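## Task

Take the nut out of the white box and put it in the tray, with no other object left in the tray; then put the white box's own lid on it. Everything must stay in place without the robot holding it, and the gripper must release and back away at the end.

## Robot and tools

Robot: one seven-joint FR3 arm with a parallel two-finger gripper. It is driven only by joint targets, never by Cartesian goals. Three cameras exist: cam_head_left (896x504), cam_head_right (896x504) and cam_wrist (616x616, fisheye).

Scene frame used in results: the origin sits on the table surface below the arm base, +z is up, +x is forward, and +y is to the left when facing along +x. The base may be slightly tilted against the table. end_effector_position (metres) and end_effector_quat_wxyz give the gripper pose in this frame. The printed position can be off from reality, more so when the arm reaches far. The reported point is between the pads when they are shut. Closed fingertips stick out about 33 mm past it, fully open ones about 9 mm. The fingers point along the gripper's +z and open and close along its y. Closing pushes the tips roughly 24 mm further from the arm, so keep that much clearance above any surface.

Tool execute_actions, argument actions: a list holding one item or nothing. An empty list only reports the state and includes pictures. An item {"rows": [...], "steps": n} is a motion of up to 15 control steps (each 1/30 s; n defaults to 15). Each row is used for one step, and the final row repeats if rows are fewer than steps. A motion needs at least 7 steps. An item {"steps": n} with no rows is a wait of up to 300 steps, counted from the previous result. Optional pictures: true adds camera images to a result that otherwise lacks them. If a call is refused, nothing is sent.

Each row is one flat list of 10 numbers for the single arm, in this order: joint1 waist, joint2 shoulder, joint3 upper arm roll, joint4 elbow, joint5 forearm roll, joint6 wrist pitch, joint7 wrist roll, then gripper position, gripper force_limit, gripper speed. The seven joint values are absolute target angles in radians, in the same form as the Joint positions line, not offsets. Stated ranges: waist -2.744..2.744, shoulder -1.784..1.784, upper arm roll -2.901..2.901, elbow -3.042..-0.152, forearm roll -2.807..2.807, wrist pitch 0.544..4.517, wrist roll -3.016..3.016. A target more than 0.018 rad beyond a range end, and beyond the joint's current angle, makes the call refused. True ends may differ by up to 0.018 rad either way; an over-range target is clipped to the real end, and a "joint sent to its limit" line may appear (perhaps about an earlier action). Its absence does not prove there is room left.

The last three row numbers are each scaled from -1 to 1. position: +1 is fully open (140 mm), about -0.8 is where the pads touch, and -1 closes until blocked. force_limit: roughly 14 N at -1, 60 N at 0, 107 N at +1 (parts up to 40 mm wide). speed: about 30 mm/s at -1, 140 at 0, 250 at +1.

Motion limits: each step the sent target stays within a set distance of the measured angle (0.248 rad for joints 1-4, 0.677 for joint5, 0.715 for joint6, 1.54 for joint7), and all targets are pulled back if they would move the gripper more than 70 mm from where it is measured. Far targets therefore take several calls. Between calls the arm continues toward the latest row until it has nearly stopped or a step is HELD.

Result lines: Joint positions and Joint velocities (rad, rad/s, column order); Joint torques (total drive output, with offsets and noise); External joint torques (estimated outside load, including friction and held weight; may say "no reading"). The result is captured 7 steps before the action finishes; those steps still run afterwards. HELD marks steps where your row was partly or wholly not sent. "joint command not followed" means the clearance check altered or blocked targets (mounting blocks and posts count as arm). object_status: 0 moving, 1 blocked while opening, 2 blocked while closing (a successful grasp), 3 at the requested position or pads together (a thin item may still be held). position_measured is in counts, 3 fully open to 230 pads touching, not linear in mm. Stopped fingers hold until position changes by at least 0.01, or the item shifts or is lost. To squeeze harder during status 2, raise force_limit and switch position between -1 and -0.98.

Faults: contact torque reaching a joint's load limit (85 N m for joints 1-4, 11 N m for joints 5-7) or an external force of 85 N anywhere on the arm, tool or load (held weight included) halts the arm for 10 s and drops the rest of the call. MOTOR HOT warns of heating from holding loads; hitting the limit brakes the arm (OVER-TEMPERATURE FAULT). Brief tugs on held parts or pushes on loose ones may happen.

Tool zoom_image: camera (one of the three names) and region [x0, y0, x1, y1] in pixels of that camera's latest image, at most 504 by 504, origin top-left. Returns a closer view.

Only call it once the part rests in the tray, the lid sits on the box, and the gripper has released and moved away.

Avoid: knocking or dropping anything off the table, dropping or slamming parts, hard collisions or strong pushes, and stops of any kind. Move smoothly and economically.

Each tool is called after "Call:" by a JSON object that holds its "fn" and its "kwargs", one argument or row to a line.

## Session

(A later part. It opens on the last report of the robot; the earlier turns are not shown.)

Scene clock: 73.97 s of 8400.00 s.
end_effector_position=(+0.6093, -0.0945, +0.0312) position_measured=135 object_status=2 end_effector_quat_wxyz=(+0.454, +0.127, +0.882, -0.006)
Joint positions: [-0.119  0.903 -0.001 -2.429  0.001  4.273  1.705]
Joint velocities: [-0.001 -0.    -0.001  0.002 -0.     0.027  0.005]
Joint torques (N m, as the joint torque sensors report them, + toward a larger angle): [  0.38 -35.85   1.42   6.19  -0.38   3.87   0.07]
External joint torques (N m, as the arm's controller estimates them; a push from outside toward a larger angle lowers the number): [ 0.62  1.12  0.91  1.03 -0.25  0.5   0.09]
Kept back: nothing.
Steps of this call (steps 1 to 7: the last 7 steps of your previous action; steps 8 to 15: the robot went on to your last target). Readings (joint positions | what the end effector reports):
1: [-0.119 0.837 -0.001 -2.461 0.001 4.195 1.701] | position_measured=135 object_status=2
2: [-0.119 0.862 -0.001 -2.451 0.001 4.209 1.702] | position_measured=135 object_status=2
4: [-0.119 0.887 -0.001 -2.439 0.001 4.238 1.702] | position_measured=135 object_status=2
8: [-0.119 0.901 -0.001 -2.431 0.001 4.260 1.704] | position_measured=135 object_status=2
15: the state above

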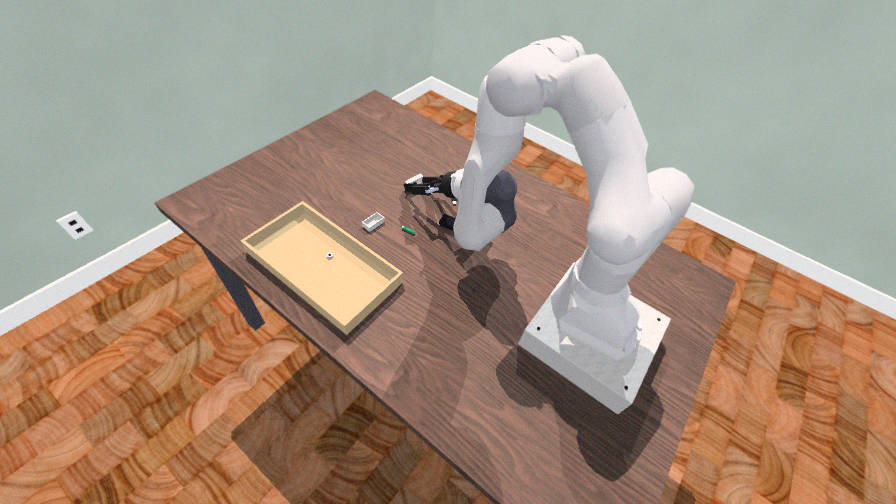

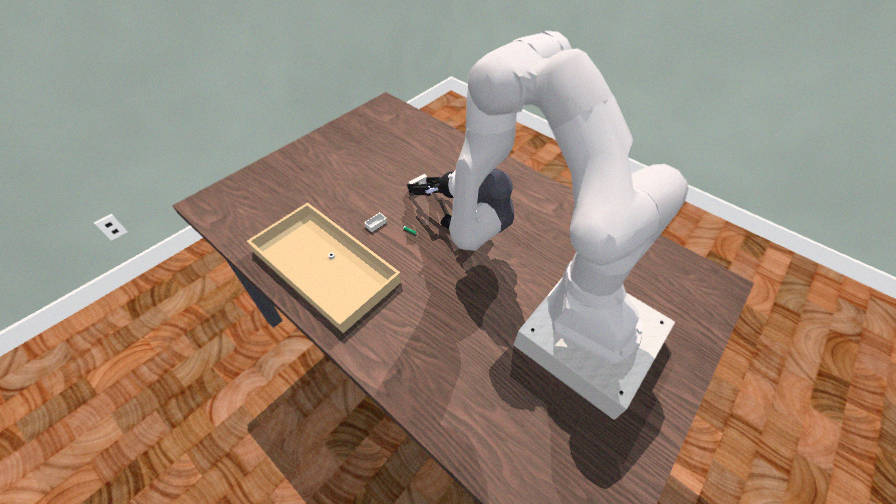

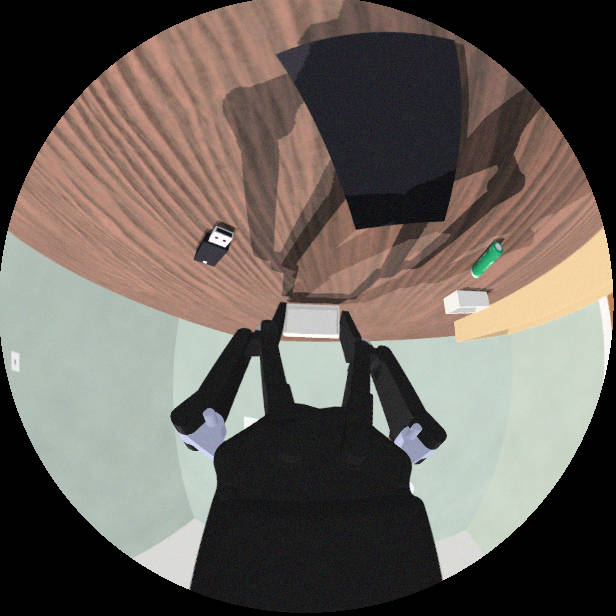

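Call:
{"fn": "execute_actions", "kwargs": {
  "actions": [
    {"rows":[[-0.12,0.905,0,-2.427,0,4.28,1.71,0.05,-0.4,-0.8]],"steps":15}
  ],
  "pictures": true
}}

Scene clock: 75.13 s of 8400.00 s.
end_effector_position=(+0.6099, -0.0946, +0.0327) position_measured=123 object_status=0 end_effector_quat_wxyz=(+0.456, +0.128, +0.881, -0.006)
Joint positions: [-0.119  0.904 -0.001 -2.429  0.001  4.278  1.707]
Joint velocities: [-0.     0.001 -0.    -0.    -0.    -0.    -0.   ]
Joint torques (N m, as the joint torque sensors report them, + toward a larger angle): [  0.39 -36.3    0.41   5.91  -0.28   3.81   0.1 ]
External joint torques (N m, as the arm's controller estimates them; a push from outside toward a larger angle lowers the number): [ 0.49  0.74 -0.24  0.73 -0.14  0.42  0.12]
Steps of this call (steps 1 to 15: the robot went on to your last target; steps 16 to 27: nothing new was sent; steps 28 to 35: the first 8 steps of this action). Readings (joint positions | what the end effector reports):
28: [-0.119 0.904 -0.001 -2.429 0.001 4.277 1.707] | position_measured=135 object_status=0
29: [-0.119 0.904 -0.001 -2.429 0.001 4.277 1.707] | position_measured=135 object_status=0
31: [-0.119 0.904 -0.001 -2.429 0.001 4.277 1.707] | position_measured=127 object_status=0
35: the state above

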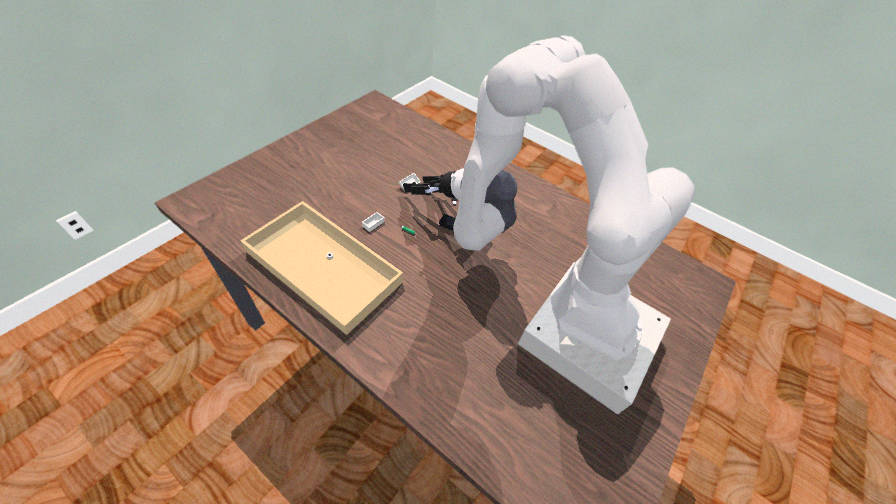

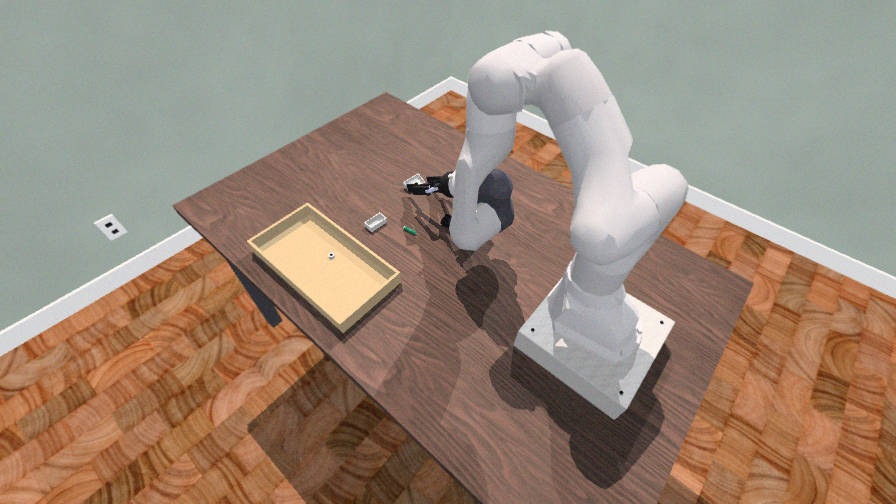

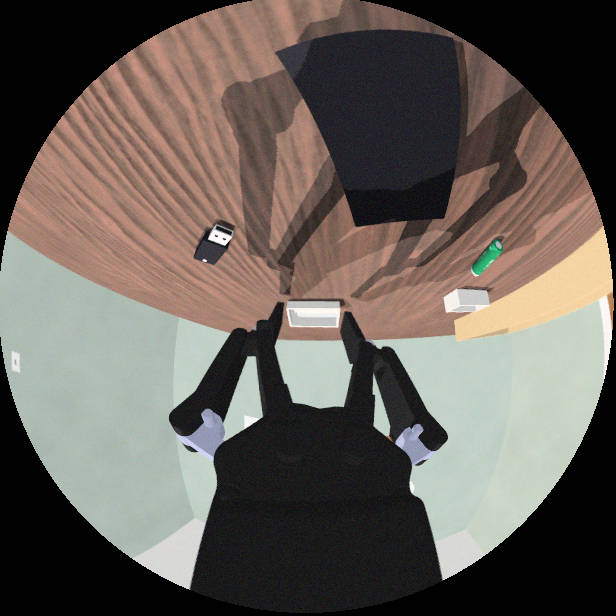

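Call:
{"fn": "execute_actions", "kwargs": {
  "actions": [
    {"rows":[[-0.12,0.88,0,-2.47,0,4.30,1.71,0.2,-0.4,-0.5],[-0.12,0.88,0,-2.47,0,4.30,1.71,0.2,-0.4,-0.5],[-0.12,0.88,0,-2.47,0,4.30,1.71,0.2,-0.4,-0.5],[-0.12,0.85,0,-2.52,0,4.32,1.71,0.2,-0.4,-0.5],[-0.12,0.85,0,-2.52,0,4.32,1.71,0.2,-0.4,-0.5],[-0.12,0.85,0,-2.52,0,4.32,1.71,0.2,-0.4,-0.5],[-0.12,0.805,0,-2.6,0,4.355,1.71,0.2,-0.4,-0.5]],"steps":15}
  ]
}}

Call:
{"fn": "execute_actions", "kwargs": {
  "actions": []
}}

Scene clock: 76.07 s of 8400.00 s.
end_effector_position=(+0.5791, -0.0898, +0.0489) position_measured=104 object_status=0 end_effector_quat_wxyz=(+0.450, +0.128, +0.884, -0.005)
Joint positions: [-0.119  0.835 -0.001 -2.549  0.001  4.315  1.707]
Joint velocities: [-0.    -0.391  0.    -0.683  0.     0.244  0.   ]
Joint torques (N m, as the joint torque sensors report them, + toward a larger angle): [  0.14 -33.69   0.64   5.54  -0.3    3.43   0.09]
External joint torques (N m, as the arm's controller estimates them; a push from outside toward a larger angle lowers the number): [ 0.36 -1.48  0.25 -2.77 -0.25  0.5   0.11]
Steps of this call (steps 1 to 7: the last 7 steps of your previous action; steps 8 to 15: the robot went on to your last target; steps 16 to 20: nothing new was sent; steps 21 to 28: the first 8 steps of this action). Readings (joint positions | what the end effector reports):
21: [-0.119 0.899 -0.001 -2.437 0.001 4.280 1.707] | position_measured=123 object_status=0
22: [-0.119 0.893 -0.001 -2.448 0.001 4.283 1.707] | position_measured=119 object_status=0
24: [-0.119 0.880 -0.001 -2.470 0.001 4.290 1.707] | position_measured=110 object_status=0
28: the state above

Scene clock: 76.30 s of 8400.00 s.
end_effector_position=(+0.5681, -0.0881, +0.0596) position_measured=104 object_status=3 end_effector_quat_wxyz=(+0.454, +0.128, +0.882, -0.006)
Joint positions: [-0.119  0.808 -0.001 -2.596  0.001  4.344  1.707]
Joint velocities: [ 0.    -0.015 -0.002 -0.028  0.     0.054 -0.   ]
Joint torques (N m, as the joint torque sensors report them, + toward a larger angle): [  0.6  -34.46   1.11   1.67  -0.43   3.8    0.1 ]
External joint torques (N m, as the arm's controller estimates them; a push from outside toward a larger angle lowers the number): [ 0.8  -0.74  0.62 -2.2  -0.25  0.46  0.12]
Kept back: nothing.
Steps of this call (steps 1 to 7: the last 7 steps of your previous action). Readings (joint positions | what the end effector reports):
1: [-0.119 0.824 -0.001 -2.567 0.001 4.322 1.707] | position_measured=104 object_status=0
2: [-0.119 0.818 -0.001 -2.578 0.001 4.328 1.707] | position_measured=104 object_status=0
4: [-0.119 0.811 -0.001 -2.590 0.001 4.337 1.707] | position_measured=104 object_status=3
7: the state above

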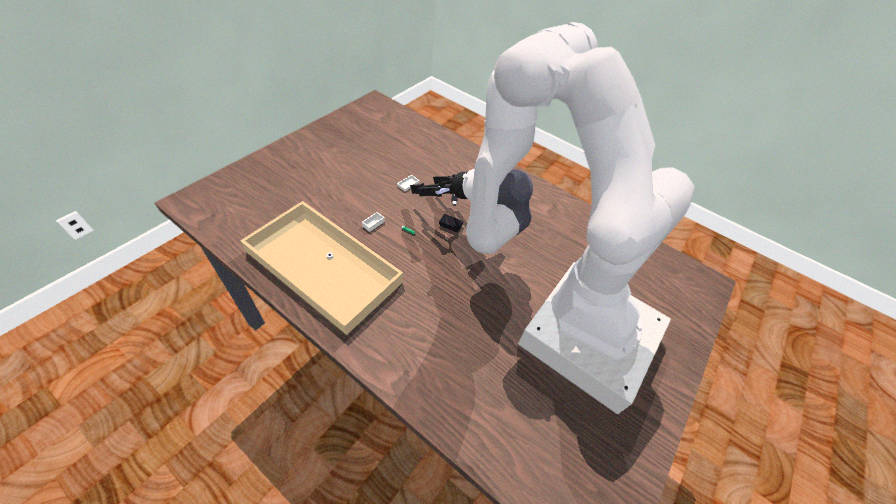

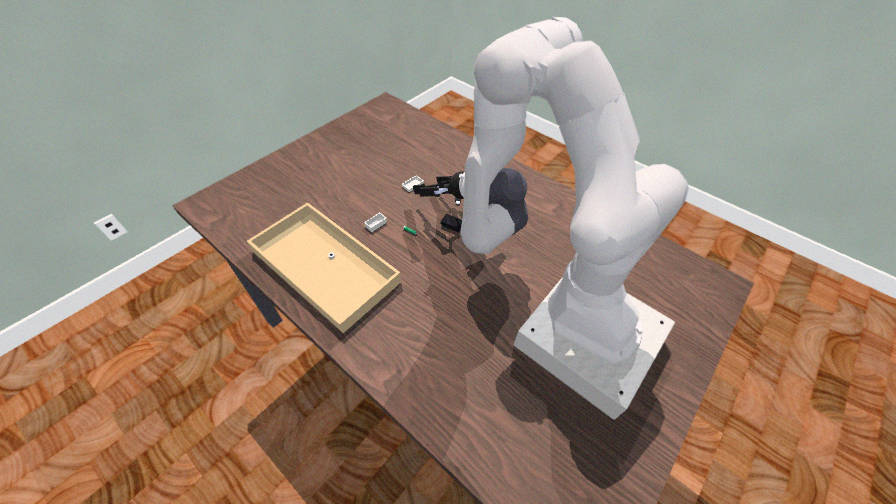

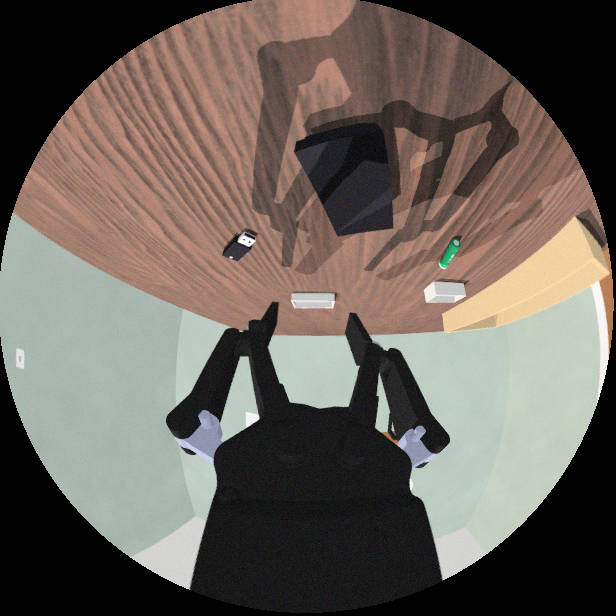

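Call:
{"fn": "zoom_image", "kwargs": {
  "camera": "cam_head_left",
  "region": [350,160,450,240]
}}

Call:
{"fn": "zoom_image", "kwargs": {
  "camera": "cam_wrist",
  "region": [270,270,480,330]
}}

Region (350, 160, 450, 240) of cam_head_left's 896x504 image, scaled by 5.040, with more detail than that image has; it fills the top 403 rows of this view, and the rest is white.

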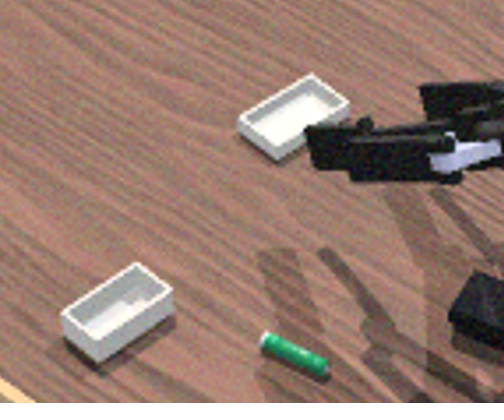

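Region (270, 270, 480, 330) of cam_wrist's 616x616 image, scaled by 2.400, with more detail than that image has; it fills the top 144 rows of this view, and the rest is white.

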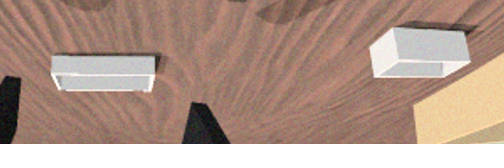

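Call:
{"fn": "execute_actions", "kwargs": {
  "actions": [
    {"rows":[[-0.12,0.805,0,-2.6,0,4.41,1.71,0.2,-0.4,-0.5],[-0.12,0.805,0,-2.6,0,4.41,1.71,0.2,-0.4,-0.5],[-0.12,0.805,0,-2.6,0,4.41,1.71,0.2,-0.4,-0.5],[-0.12,0.84,0,-2.55,0,4.41,1.71,0.2,-0.4,-0.5],[-0.12,0.87,0,-2.51,0,4.41,1.71,0.2,-0.4,-0.5],[-0.12,0.9,0,-2.47,0,4.41,1.71,0.2,-0.4,-0.5],[-0.12,0.93,0,-2.44,0,4.41,1.71,0.2,-0.4,-0.5],[-0.12,0.96,0,-2.41,0,4.41,1.71,0.2,-0.4,-0.5],[-0.12,0.98,0,-2.385,0,4.41,1.71,0.2,-0.4,-0.5],[-0.12,1.0,0,-2.365,0,4.41,1.71,0.2,-0.4,-0.5]],"steps":15}
  ]
}}

Call:
{"fn": "execute_actions", "kwargs": {
  "actions": []
}}

Scene clock: 78.43 s of 8400.00 s.
end_effector_position=(+0.6015, -0.0931, +0.0603) position_measured=104 object_status=3 end_effector_quat_wxyz=(+0.491, +0.125, +0.862, -0.006)
Joint positions: [-0.119  0.895 -0.001 -2.477  0.001  4.398  1.707]
Joint velocities: [-0.     0.782  0.     0.902 -0.001  0.052  0.   ]
Joint torques (N m, as the joint torque sensors report them, + toward a larger angle): [ -0.16 -34.74   0.22  -0.03  -0.28   3.93   0.07]
External joint torques (N m, as the arm's controller estimates them; a push from outside toward a larger angle lowers the number): [-0.04  1.57 -0.38  1.26 -0.1   0.43  0.08]
Steps of this call (steps 1 to 30: the robot went on to your last target; steps 31 to 56: nothing new was sent; steps 57 to 64: the first 8 steps of this action). Readings (joint positions | what the end effector reports):
57: [-0.119 0.807 -0.001 -2.598 0.001 4.360 1.707] | position_measured=104 object_status=3
58: [-0.119 0.807 -0.001 -2.598 0.001 4.369 1.707] | position_measured=104 object_status=3
60: [-0.119 0.812 -0.001 -2.589 0.001 4.382 1.707] | position_measured=104 object_status=3
64: the state above

Scene clock: 78.67 s of 8400.00 s.
end_effector_position=(+0.6148, -0.0952, +0.0323) position_measured=104 object_status=3 end_effector_quat_wxyz=(+0.495, +0.125, +0.860, -0.006)
Joint positions: [-0.119  0.996 -0.001 -2.374  0.001  4.403  1.707]
Joint velocities: [ 0.     0.064 -0.     0.087  0.001  0.019  0.   ]
Joint torques (N m, as the joint torque sensors report them, + toward a larger angle): [  0.06 -36.88   1.18   5.01  -0.37   3.83   0.14]
External joint torques (N m, as the arm's controller estimates them; a push from outside toward a larger angle lowers the number): [ 0.11  2.32  0.41  0.48 -0.17  0.34  0.16]
Kept back: nothing.
Steps of this call (steps 1 to 7: the last 7 steps of your previous action). Readings (joint positions | what the end effector reports):
1: [-0.119 0.921 -0.001 -2.448 0.001 4.400 1.707] | position_measured=104 object_status=3
2: [-0.119 0.946 -0.001 -2.422 0.001 4.401 1.707] | position_measured=104 object_status=3
4: [-0.119 0.979 -0.001 -2.391 0.001 4.402 1.707] | position_measured=104 object_status=3
7: the state above

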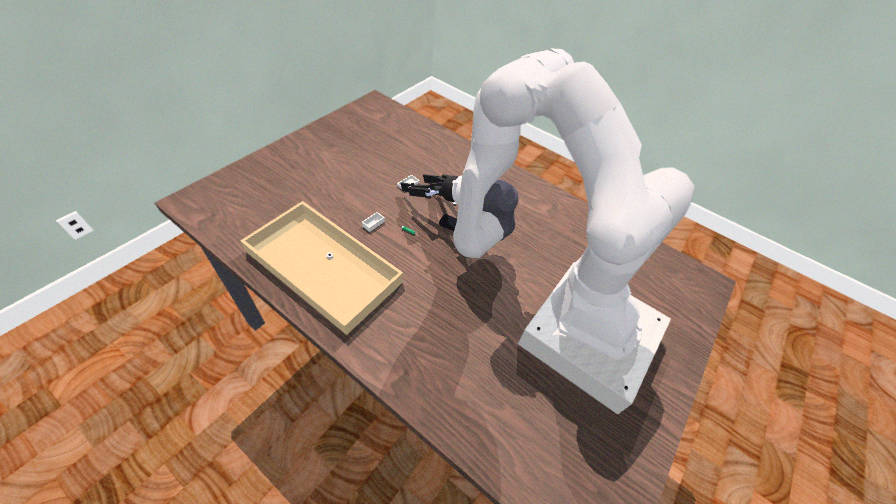

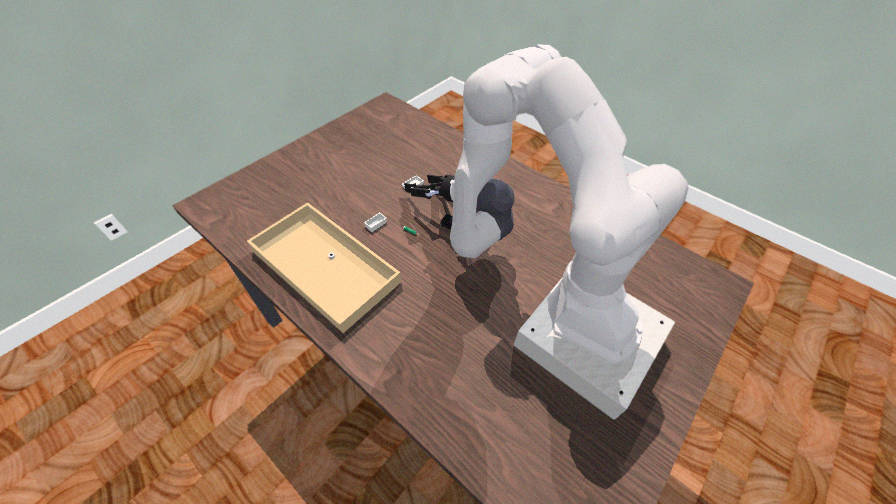

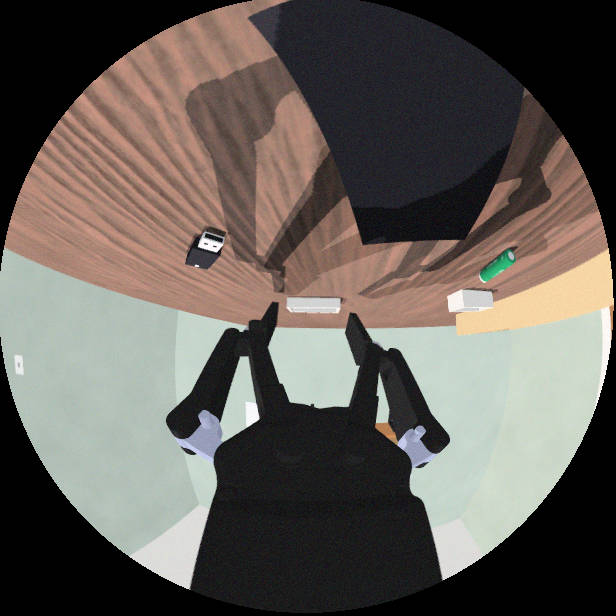

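Call:
{"fn": "execute_actions", "kwargs": {
  "actions": [
    {"rows":[[-0.12,1.005,0,-2.35,0,4.40,1.71,0.2,-0.4,-0.5],[-0.12,1.01,0,-2.335,0,4.39,1.71,0.2,-0.4,-0.5],[-0.12,1.015,0,-2.32,0,4.385,1.71,0.2,-0.4,-0.5],[-0.12,1.021,0,-2.30,0,4.375,1.71,0.2,-0.4,-0.5]],"steps":15}
  ]
}}

Call:
{"fn": "execute_actions", "kwargs": {
  "actions": []
}}

Scene clock: 79.30 s of 8400.00 s.
end_effector_position=(+0.6372, -0.0986, +0.0351) position_measured=104 object_status=3 end_effector_quat_wxyz=(+0.507, +0.123, +0.853, -0.006)
Joint positions: [-0.119  1.017 -0.001 -2.307  0.001  4.386  1.707]
Joint velocities: [ 0.001  0.018  0.001  0.077 -0.001 -0.054  0.001]
Joint torques (N m, as the joint torque sensors report them, + toward a larger angle): [  0.43 -36.51   0.55   4.88  -0.34   2.87   0.08]
External joint torques (N m, as the arm's controller estimates them; a push from outside toward a larger angle lowers the number): [ 0.44  1.51 -0.26  0.42 -0.17 -0.42  0.1 ]
Steps of this call (steps 1 to 11: the robot went on to your last target; steps 12 to 19: the first 8 steps of this action). Readings (joint positions | what the end effector reports):
12: [-0.119 1.000 -0.001 -2.364 0.001 4.407 1.707] | position_measured=104 object_status=3
13: [-0.119 1.002 -0.001 -2.357 0.001 4.405 1.707] | position_measured=104 object_status=3
15: [-0.119 1.010 -0.001 -2.334 0.001 4.398 1.707] | position_measured=104 object_status=3
19: the state above

Scene clock: 79.53 s of 8400.00 s.
end_effector_position=(+0.6380, -0.0988, +0.0331) position_measured=104 object_status=3 end_effector_quat_wxyz=(+0.506, +0.124, +0.854, -0.006)
Joint positions: [-0.119  1.019 -0.001 -2.302  0.001  4.38   1.707]
Joint velocities: [ 0.     0.002  0.001  0.002  0.    -0.015 -0.002]
Joint torques (N m, as the joint torque sensors report them, + toward a larger angle): [  0.27 -36.61   1.1    6.33  -0.33   2.94   0.1 ]
External joint torques (N m, as the arm's controller estimates them; a push from outside toward a larger angle lowers the number): [ 0.29  2.24  0.31  0.96 -0.18 -0.37  0.12]
Kept back: nothing.
Steps of this call (steps 1 to 7: the last 7 steps of your previous action). Readings (joint positions | what the end effector reports):
1: [-0.119 1.018 -0.001 -2.305 0.001 4.385 1.707] | position_measured=104 object_status=3
2: [-0.119 1.018 -0.001 -2.304 0.001 4.383 1.707] | position_measured=104 object_status=3
4: [-0.119 1.019 -0.001 -2.303 0.001 4.382 1.707] | position_measured=104 object_status=3
7: the state above

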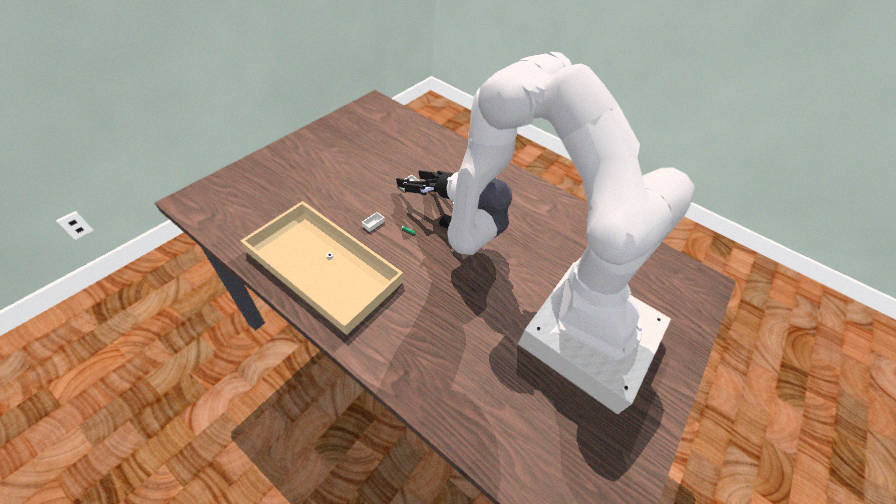

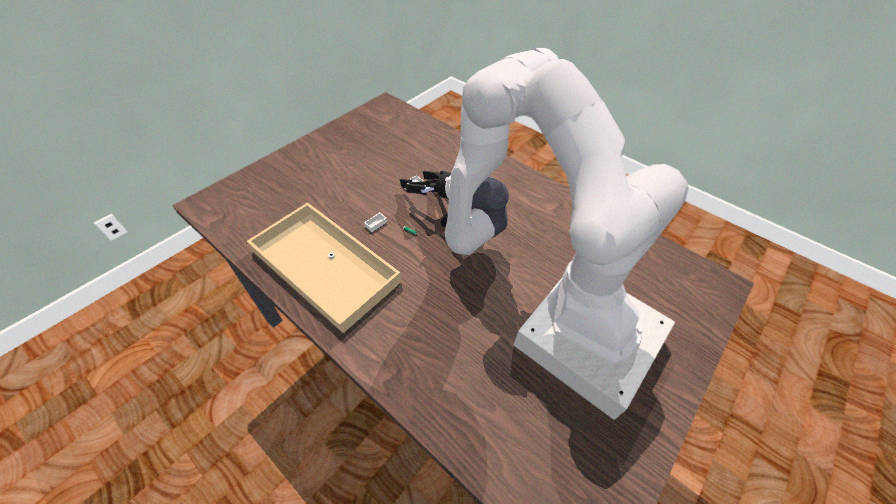

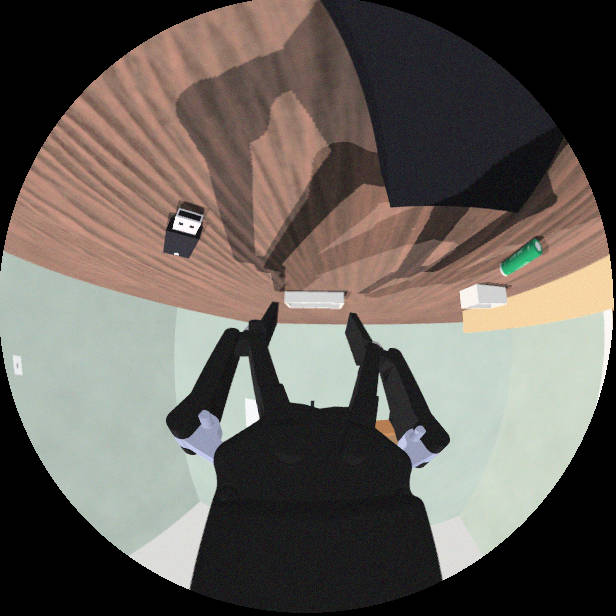

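Call:
{"fn": "execute_actions", "kwargs": {
  "actions": [
    {"rows":[[-0.12,1.03,0,-2.295,0,4.38,1.71,0.2,-0.4,-0.4],[-0.12,1.04,0,-2.29,0,4.38,1.71,0.2,-0.4,-0.4],[-0.12,1.04,0,-2.29,0,4.38,1.71,0.2,-0.4,-0.4],[-0.12,1.04,0,-2.29,0,4.38,1.71,0.2,-0.4,-0.4],[-0.12,1.04,0,-2.29,0,4.38,1.71,0.2,-0.4,-0.4],[-0.12,1.04,0,-2.29,0,4.38,1.71,-1,-0.4,-0.4]],"steps":15}
  ]
}}

Call:
{"fn": "execute_actions", "kwargs": {
  "actions": [
    {"steps":5}
  ],
  "pictures": true
}}

Scene clock: 80.10 s of 8400.00 s.
end_effector_position=(+0.6350, -0.0983, +0.0233) position_measured=113 object_status=0 end_effector_quat_wxyz=(+0.501, +0.124, +0.857, -0.006)
Joint positions: [-0.119  1.038 -0.001 -2.293  0.001  4.378  1.707]
Joint velocities: [ 0.     0.01   0.     0.007 -0.001 -0.     0.   ]
Joint torques (N m, as the joint torque sensors report them, + toward a larger angle): [ -0.09 -38.92   0.38   6.88  -0.24   3.54   0.04]
External joint torques (N m, as the arm's controller estimates them; a push from outside toward a larger angle lowers the number): [ 0.03  0.4  -0.33  1.51 -0.1   0.17  0.06]
Steps of this call (steps 1 to 9: the robot went on to your last target; steps 10 to 17: the first 8 steps of this action). Readings (joint positions | what the end effector reports):
10: [-0.119 1.021 -0.001 -2.301 0.001 4.378 1.707] | position_measured=104 object_status=3
11: [-0.119 1.024 -0.001 -2.298 0.001 4.378 1.707] | position_measured=104 object_status=3
13: [-0.119 1.032 -0.001 -2.294 0.001 4.378 1.707] | position_measured=104 object_status=3
17: the state above

Scene clock: 80.33 s of 8400.00 s.
end_effector_position=(+0.6354, -0.0984, +0.0237) position_measured=135 object_status=0 end_effector_quat_wxyz=(+0.501, +0.124, +0.856, -0.006)
Joint positions: [-0.119  1.039 -0.001 -2.292  0.001  4.379  1.707]
Joint velocities: [-0.001 -0.    -0.001  0.001 -0.001 -0.     0.002]
Joint torques (N m, as the joint torque sensors report them, + toward a larger angle): [  0.89 -37.31   0.56   4.95  -0.29   3.56   0.03]
External joint torques (N m, as the arm's controller estimates them; a push from outside toward a larger angle lowers the number): [ 1.03  1.43 -0.12 -0.18 -0.15  0.25  0.05]
Kept back: nothing.
Steps of this call (steps 1 to 7: the last 7 steps of your previous action). Readings (joint positions | what the end effector reports):
1: [-0.119 1.039 -0.001 -2.293 0.001 4.378 1.707] | position_measured=118 object_status=0
2: [-0.119 1.039 -0.001 -2.293 0.001 4.378 1.707] | position_measured=123 object_status=0
4: [-0.119 1.039 -0.001 -2.292 0.001 4.379 1.707] | position_measured=134 object_status=0
7: the state above

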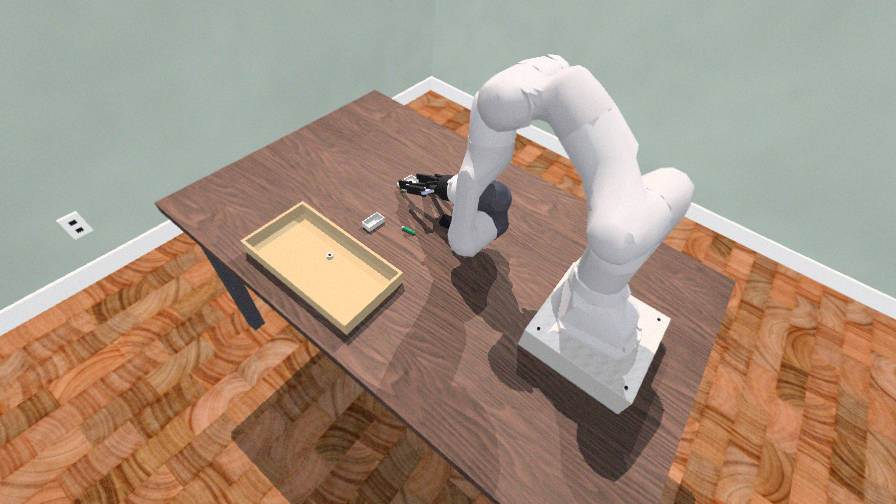

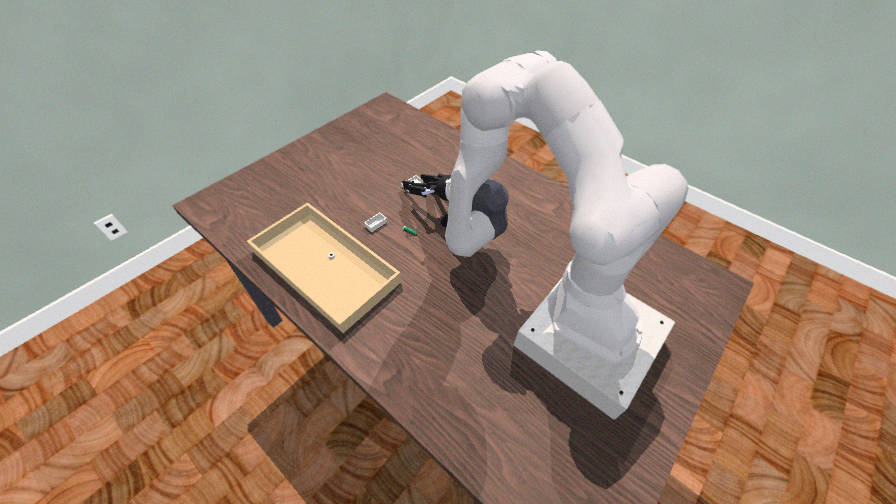

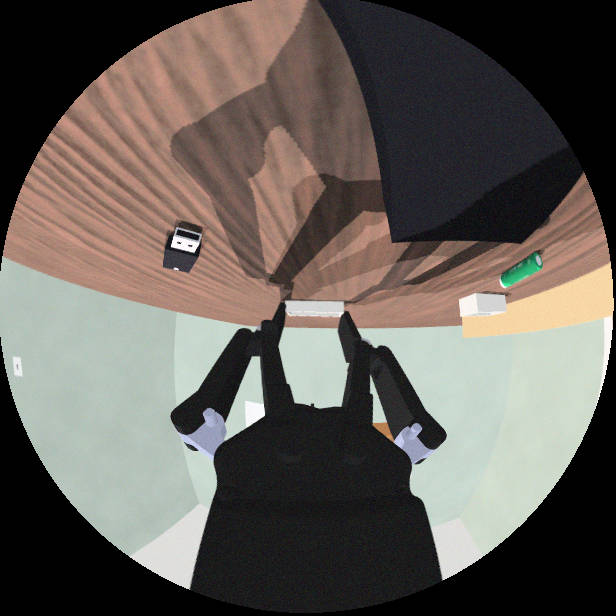

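Call:
{"fn": "execute_actions", "kwargs": {
  "actions": [
    {"rows":[[-0.12,0.9,0,-2.29,0,4.40,1.71,-1,-0.4,-0.4],[-0.12,0.9,0,-2.29,0,4.40,1.71,-1,-0.4,-0.4],[-0.12,0.9,0,-2.29,0,4.40,1.71,-1,-0.4,-0.4],[-0.12,0.9,0,-2.29,0,4.40,1.71,-1,-0.4,-0.4],[-0.12,0.9,0,-2.29,0,4.40,1.71,-1,-0.4,-0.4],[-0.12,0.9,0,-2.29,0,4.44,1.71,-1,-0.4,-0.4],[-0.12,0.9,0,-2.29,0,4.48,0.5,-1,-0.4,-0.4],[-0.12,0.9,0,-2.29,0,4.48,-0.5,-1,-0.4,-0.4],[-0.12,0.9,0,-2.29,0,4.48,-1.43,-1,-0.4,-0.4]],"steps":15}
  ]
}}

Call:
{"fn": "execute_actions", "kwargs": {
  "actions": [
    {"rows":[[-0.12,0.9,0,-2.29,0,4.48,-1.43,-1,-0.4,-0.4]],"steps":15}
  ]
}}

Call:
{"fn": "execute_actions", "kwargs": {
  "actions": [
    {"rows":[[-0.12,0.9,0,-2.29,0,4.48,-1.43,-1,-0.4,-0.4]],"steps":15}
  ],
  "pictures": true
}}

Scene clock: 82.30 s of 8400.00 s.
end_effector_position=(+0.6842, -0.1055, +0.1302) position_measured=135 object_status=2 end_effector_quat_wxyz=(+0.573, +0.015, +0.816, -0.078)
Joint positions: [-0.119  0.903 -0.001 -2.288  0.001  4.422  1.457]
Joint velocities: [ 0.001 -0.148  0.001  0.01  -0.     0.361 -4.599]
Joint torques (N m, as the joint torque sensors report them, + toward a larger angle): [  0.48 -34.21   0.9    5.47  -0.11   2.83  -1.12]
External joint torques (N m, as the arm's controller estimates them; a push from outside toward a larger angle lowers the number): [ 0.57 -1.5   0.33  0.81 -0.06  0.4  -1.1 ]
Steps of this call (steps 1 to 15: the robot went on to your last target; steps 16 to 51: nothing new was sent; steps 52 to 59: the first 8 steps of this action). Readings (joint positions | what the end effector reports):
52: [-0.119 1.030 -0.001 -2.296 0.001 4.378 1.707] | position_measured=135 object_status=2
53: [-0.119 1.009 -0.001 -2.298 0.001 4.379 1.707] | position_measured=135 object_status=2
55: [-0.119 0.960 -0.001 -2.296 0.001 4.383 1.707] | position_measured=135 object_status=2
59: the state above

Scene clock: 82.80 s of 8400.00 s.
end_effector_position=(+0.6859, -0.1057, +0.1504) position_measured=135 object_status=2 end_effector_quat_wxyz=(-0.221, +0.689, -0.404, +0.559)
Joint positions: [-0.119  0.899 -0.001 -2.288  0.001  4.475 -0.662]
Joint velocities: [ 0.     0.001 -0.     0.    -0.     0.015 -2.531]
Joint torques (N m, as the joint torque sensors report them, + toward a larger angle): [  0.19 -38.43   1.08   5.64  -0.11   3.5   -0.76]
External joint torques (N m, as the arm's controller estimates them; a push from outside toward a larger angle lowers the number): [ 0.35  1.19  0.49 -2.31 -0.1   0.48 -0.77]
Steps of this call (steps 1 to 7: the last 7 steps of your previous action; steps 8 to 15: the first 8 steps of this action). Readings (joint positions | what the end effector reports):
8: [-0.119 0.899 -0.001 -2.288 0.001 4.467 0.204] | position_measured=135 object_status=2
9: [-0.119 0.899 -0.001 -2.288 0.001 4.469 0.047] | position_measured=135 object_status=2
11: [-0.119 0.899 -0.001 -2.288 0.001 4.471 -0.241] | position_measured=135 object_status=2
15: the state above

Scene clock: 83.30 s of 8400.00 s.
end_effector_position=(+0.6859, -0.1057, +0.1512) position_measured=135 object_status=2 end_effector_quat_wxyz=(-0.040, +0.779, -0.175, +0.601)
Joint positions: [-0.119  0.899 -0.001 -2.288  0.001  4.477 -1.279]
Joint velocities: [ 0.001 -0.002  0.001  0.     0.001  0.001 -0.489]
Joint torques (N m, as the joint torque sensors report them, + toward a larger angle): [  0.78 -38.18   0.12   5.52  -0.07   3.43  -0.42]
External joint torques (N m, as the arm's controller estimates them; a push from outside toward a larger angle lowers the number): [ 0.79  1.75 -0.63 -2.56 -0.03  0.38 -0.44]
Steps of this call (steps 1 to 7: the last 7 steps of your previous action; steps 8 to 15: the first 8 steps of this action). Readings (joint positions | what the end effector reports):
8: [-0.119 0.899 -0.001 -2.288 0.001 4.477 -1.109] | position_measured=135 object_status=2
9: [-0.119 0.899 -0.001 -2.288 0.001 4.477 -1.142] | position_measured=135 object_status=2
11: [-0.119 0.899 -0.001 -2.288 0.001 4.477 -1.198] | position_measured=135 object_status=2
15: the state above

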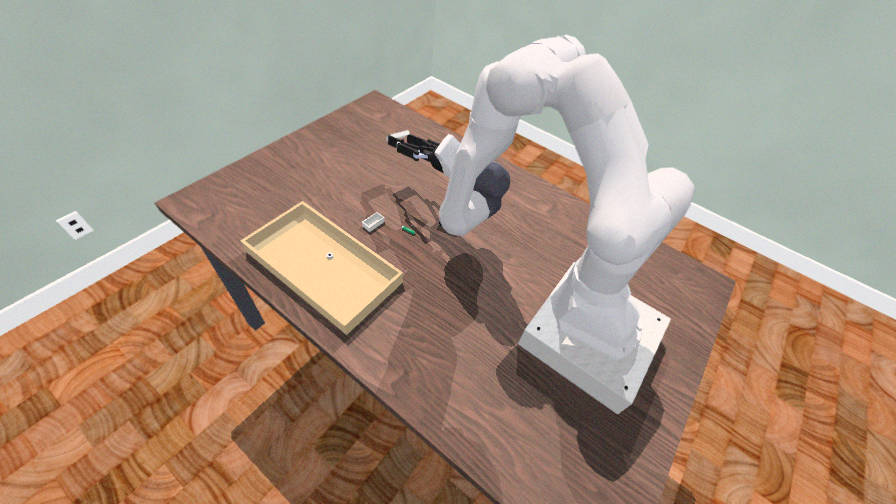

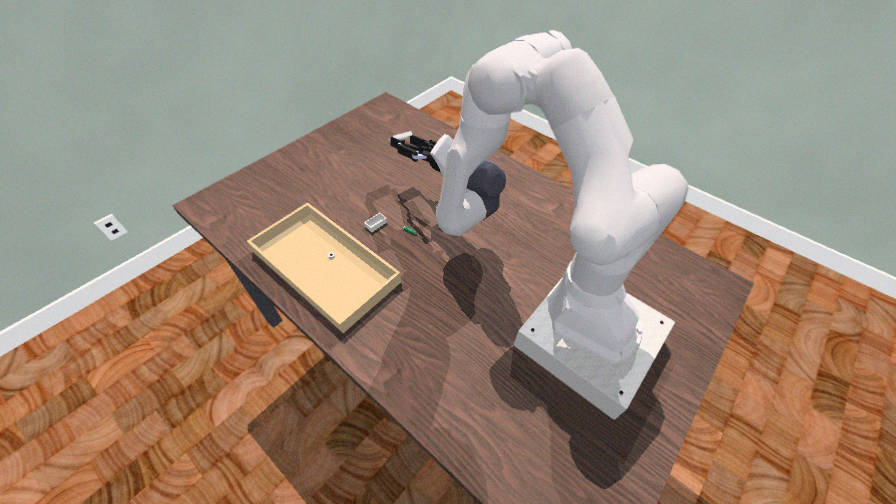

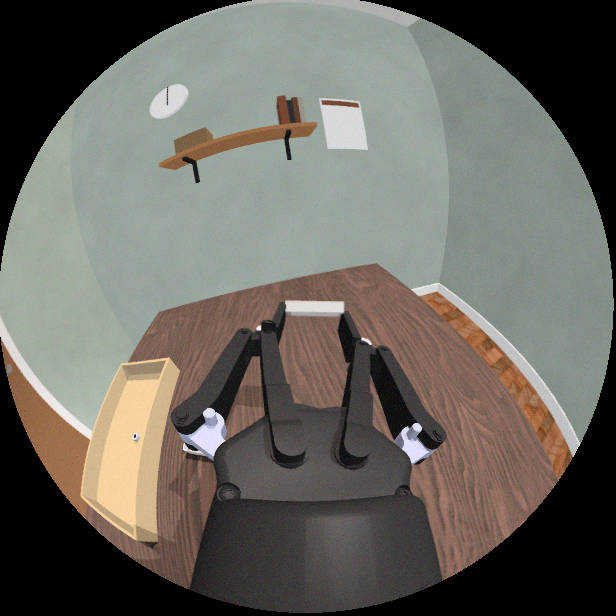

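Call:
{"fn": "execute_actions", "kwargs": {
  "actions": [
    {"rows":[[-0.12,0.93,0,-2.29,0,4.48,-1.43,-1,-0.4,-0.4],[-0.12,0.96,0,-2.29,0,4.48,-1.43,-1,-0.4,-0.4],[-0.12,0.99,0,-2.29,0,4.48,-1.43,-1,-0.4,-0.4],[-0.12,1.02,0,-2.29,0,4.48,-1.43,-1,-0.4,-0.4],[-0.12,1.04,0,-2.29,0,4.49,-1.43,-1,-0.4,-0.4],[-0.12,1.055,0,-2.29,0,4.49,-1.43,-1,-0.4,-0.4],[-0.12,1.065,0,-2.29,0,4.49,-1.43,-1,-0.4,-0.4]],"steps":15}
  ]
}}

Call:
{"fn": "execute_actions", "kwargs": {
  "actions": []
}}

Scene clock: 84.00 s of 8400.00 s.
end_effector_position=(+0.6413, -0.0991, +0.0546) position_measured=135 object_status=2 end_effector_quat_wxyz=(-0.000, +0.829, -0.130, +0.544)
Joint positions: [-0.119  1.044 -0.001 -2.29   0.001  4.482 -1.412]
Joint velocities: [-0.001  0.444  0.001 -0.057  0.001 -0.    -0.048]
Joint torques (N m, as the joint torque sensors report them, + toward a larger angle): [  0.36 -48.06  -0.12   6.61  -0.29   4.46  -0.22]
External joint torques (N m, as the arm's controller estimates them; a push from outside toward a larger angle lowers the number): [ 0.4   1.43 -1.03 -2.91 -0.13  0.41 -0.24]
Steps of this call (steps 1 to 7: the last 7 steps of your previous action; steps 8 to 13: the robot went on to your last target; steps 14 to 21: the first 8 steps of this action). Readings (joint positions | what the end effector reports):
14: [-0.119 0.902 -0.001 -2.287 0.001 4.478 -1.395] | position_measured=135 object_status=2
15: [-0.119 0.912 -0.001 -2.286 0.001 4.479 -1.398] | position_measured=135 object_status=2
17: [-0.119 0.952 -0.001 -2.285 0.001 4.480 -1.404] | position_measured=135 object_status=2
21: the state above

Scene clock: 84.23 s of 8400.00 s.
end_effector_position=(+0.6326, -0.0978, +0.0405) position_measured=135 object_status=2 end_effector_quat_wxyz=(+0.002, +0.835, -0.127, +0.535)
Joint positions: [-0.119  1.066 -0.001 -2.292  0.001  4.485 -1.42 ]
Joint velocities: [ 0.001 -0.001 -0.001  0.001  0.     0.013 -0.023]
Joint torques (N m, as the joint torque sensors report them, + toward a larger angle): [  0.45 -38.73   0.92   5.43  -0.33   3.76  -0.39]
External joint torques (N m, as the arm's controller estimates them; a push from outside toward a larger angle lowers the number): [ 0.49 -0.21  0.1   0.85 -0.15  0.48 -0.41]
Kept back: nothing.
Steps of this call (steps 1 to 7: the last 7 steps of your previous action). Readings (joint positions | what the end effector reports):
1: [-0.119 1.055 -0.001 -2.292 0.001 4.482 -1.413] | position_measured=135 object_status=2
2: [-0.119 1.062 -0.001 -2.292 0.001 4.482 -1.415] | position_measured=135 object_status=2
4: [-0.119 1.066 -0.001 -2.292 0.001 4.483 -1.417] | position_measured=135 object_status=2
7: the state above

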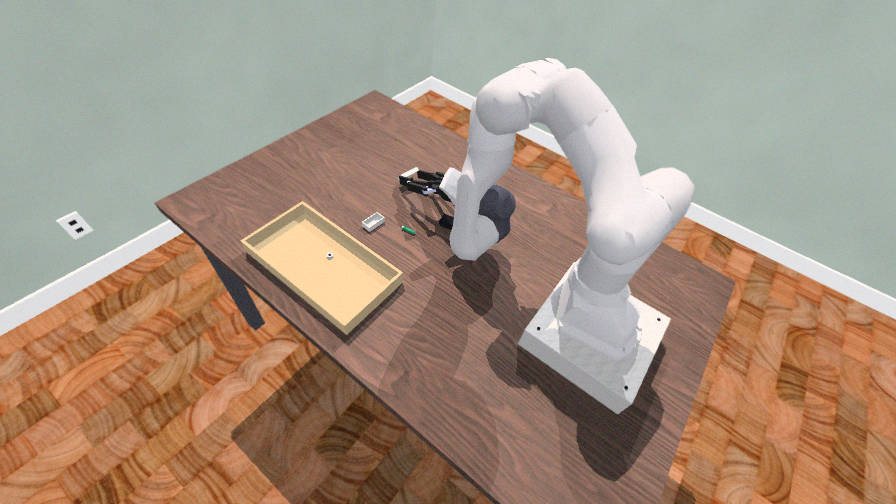

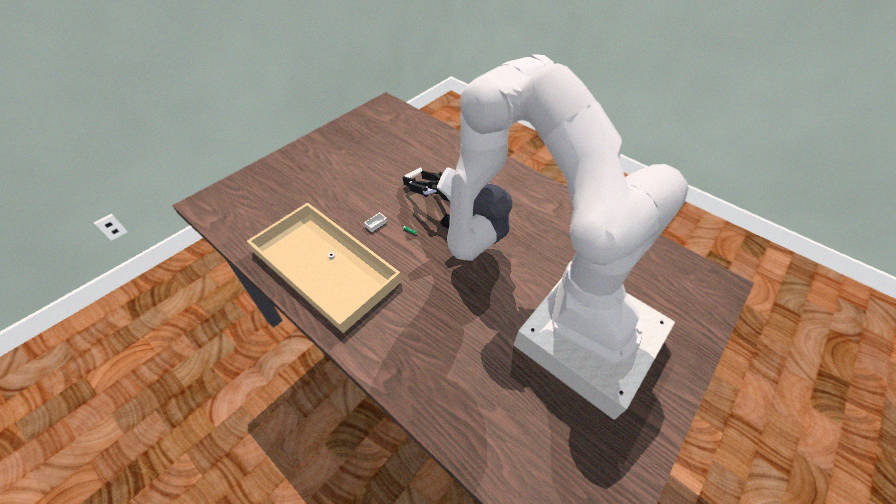

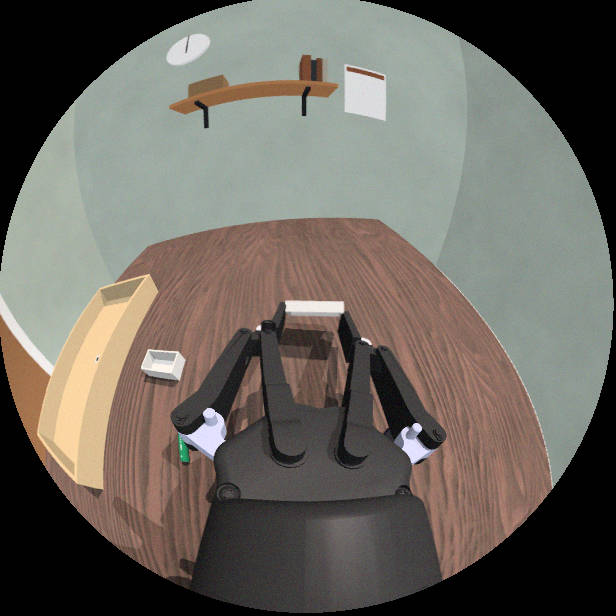

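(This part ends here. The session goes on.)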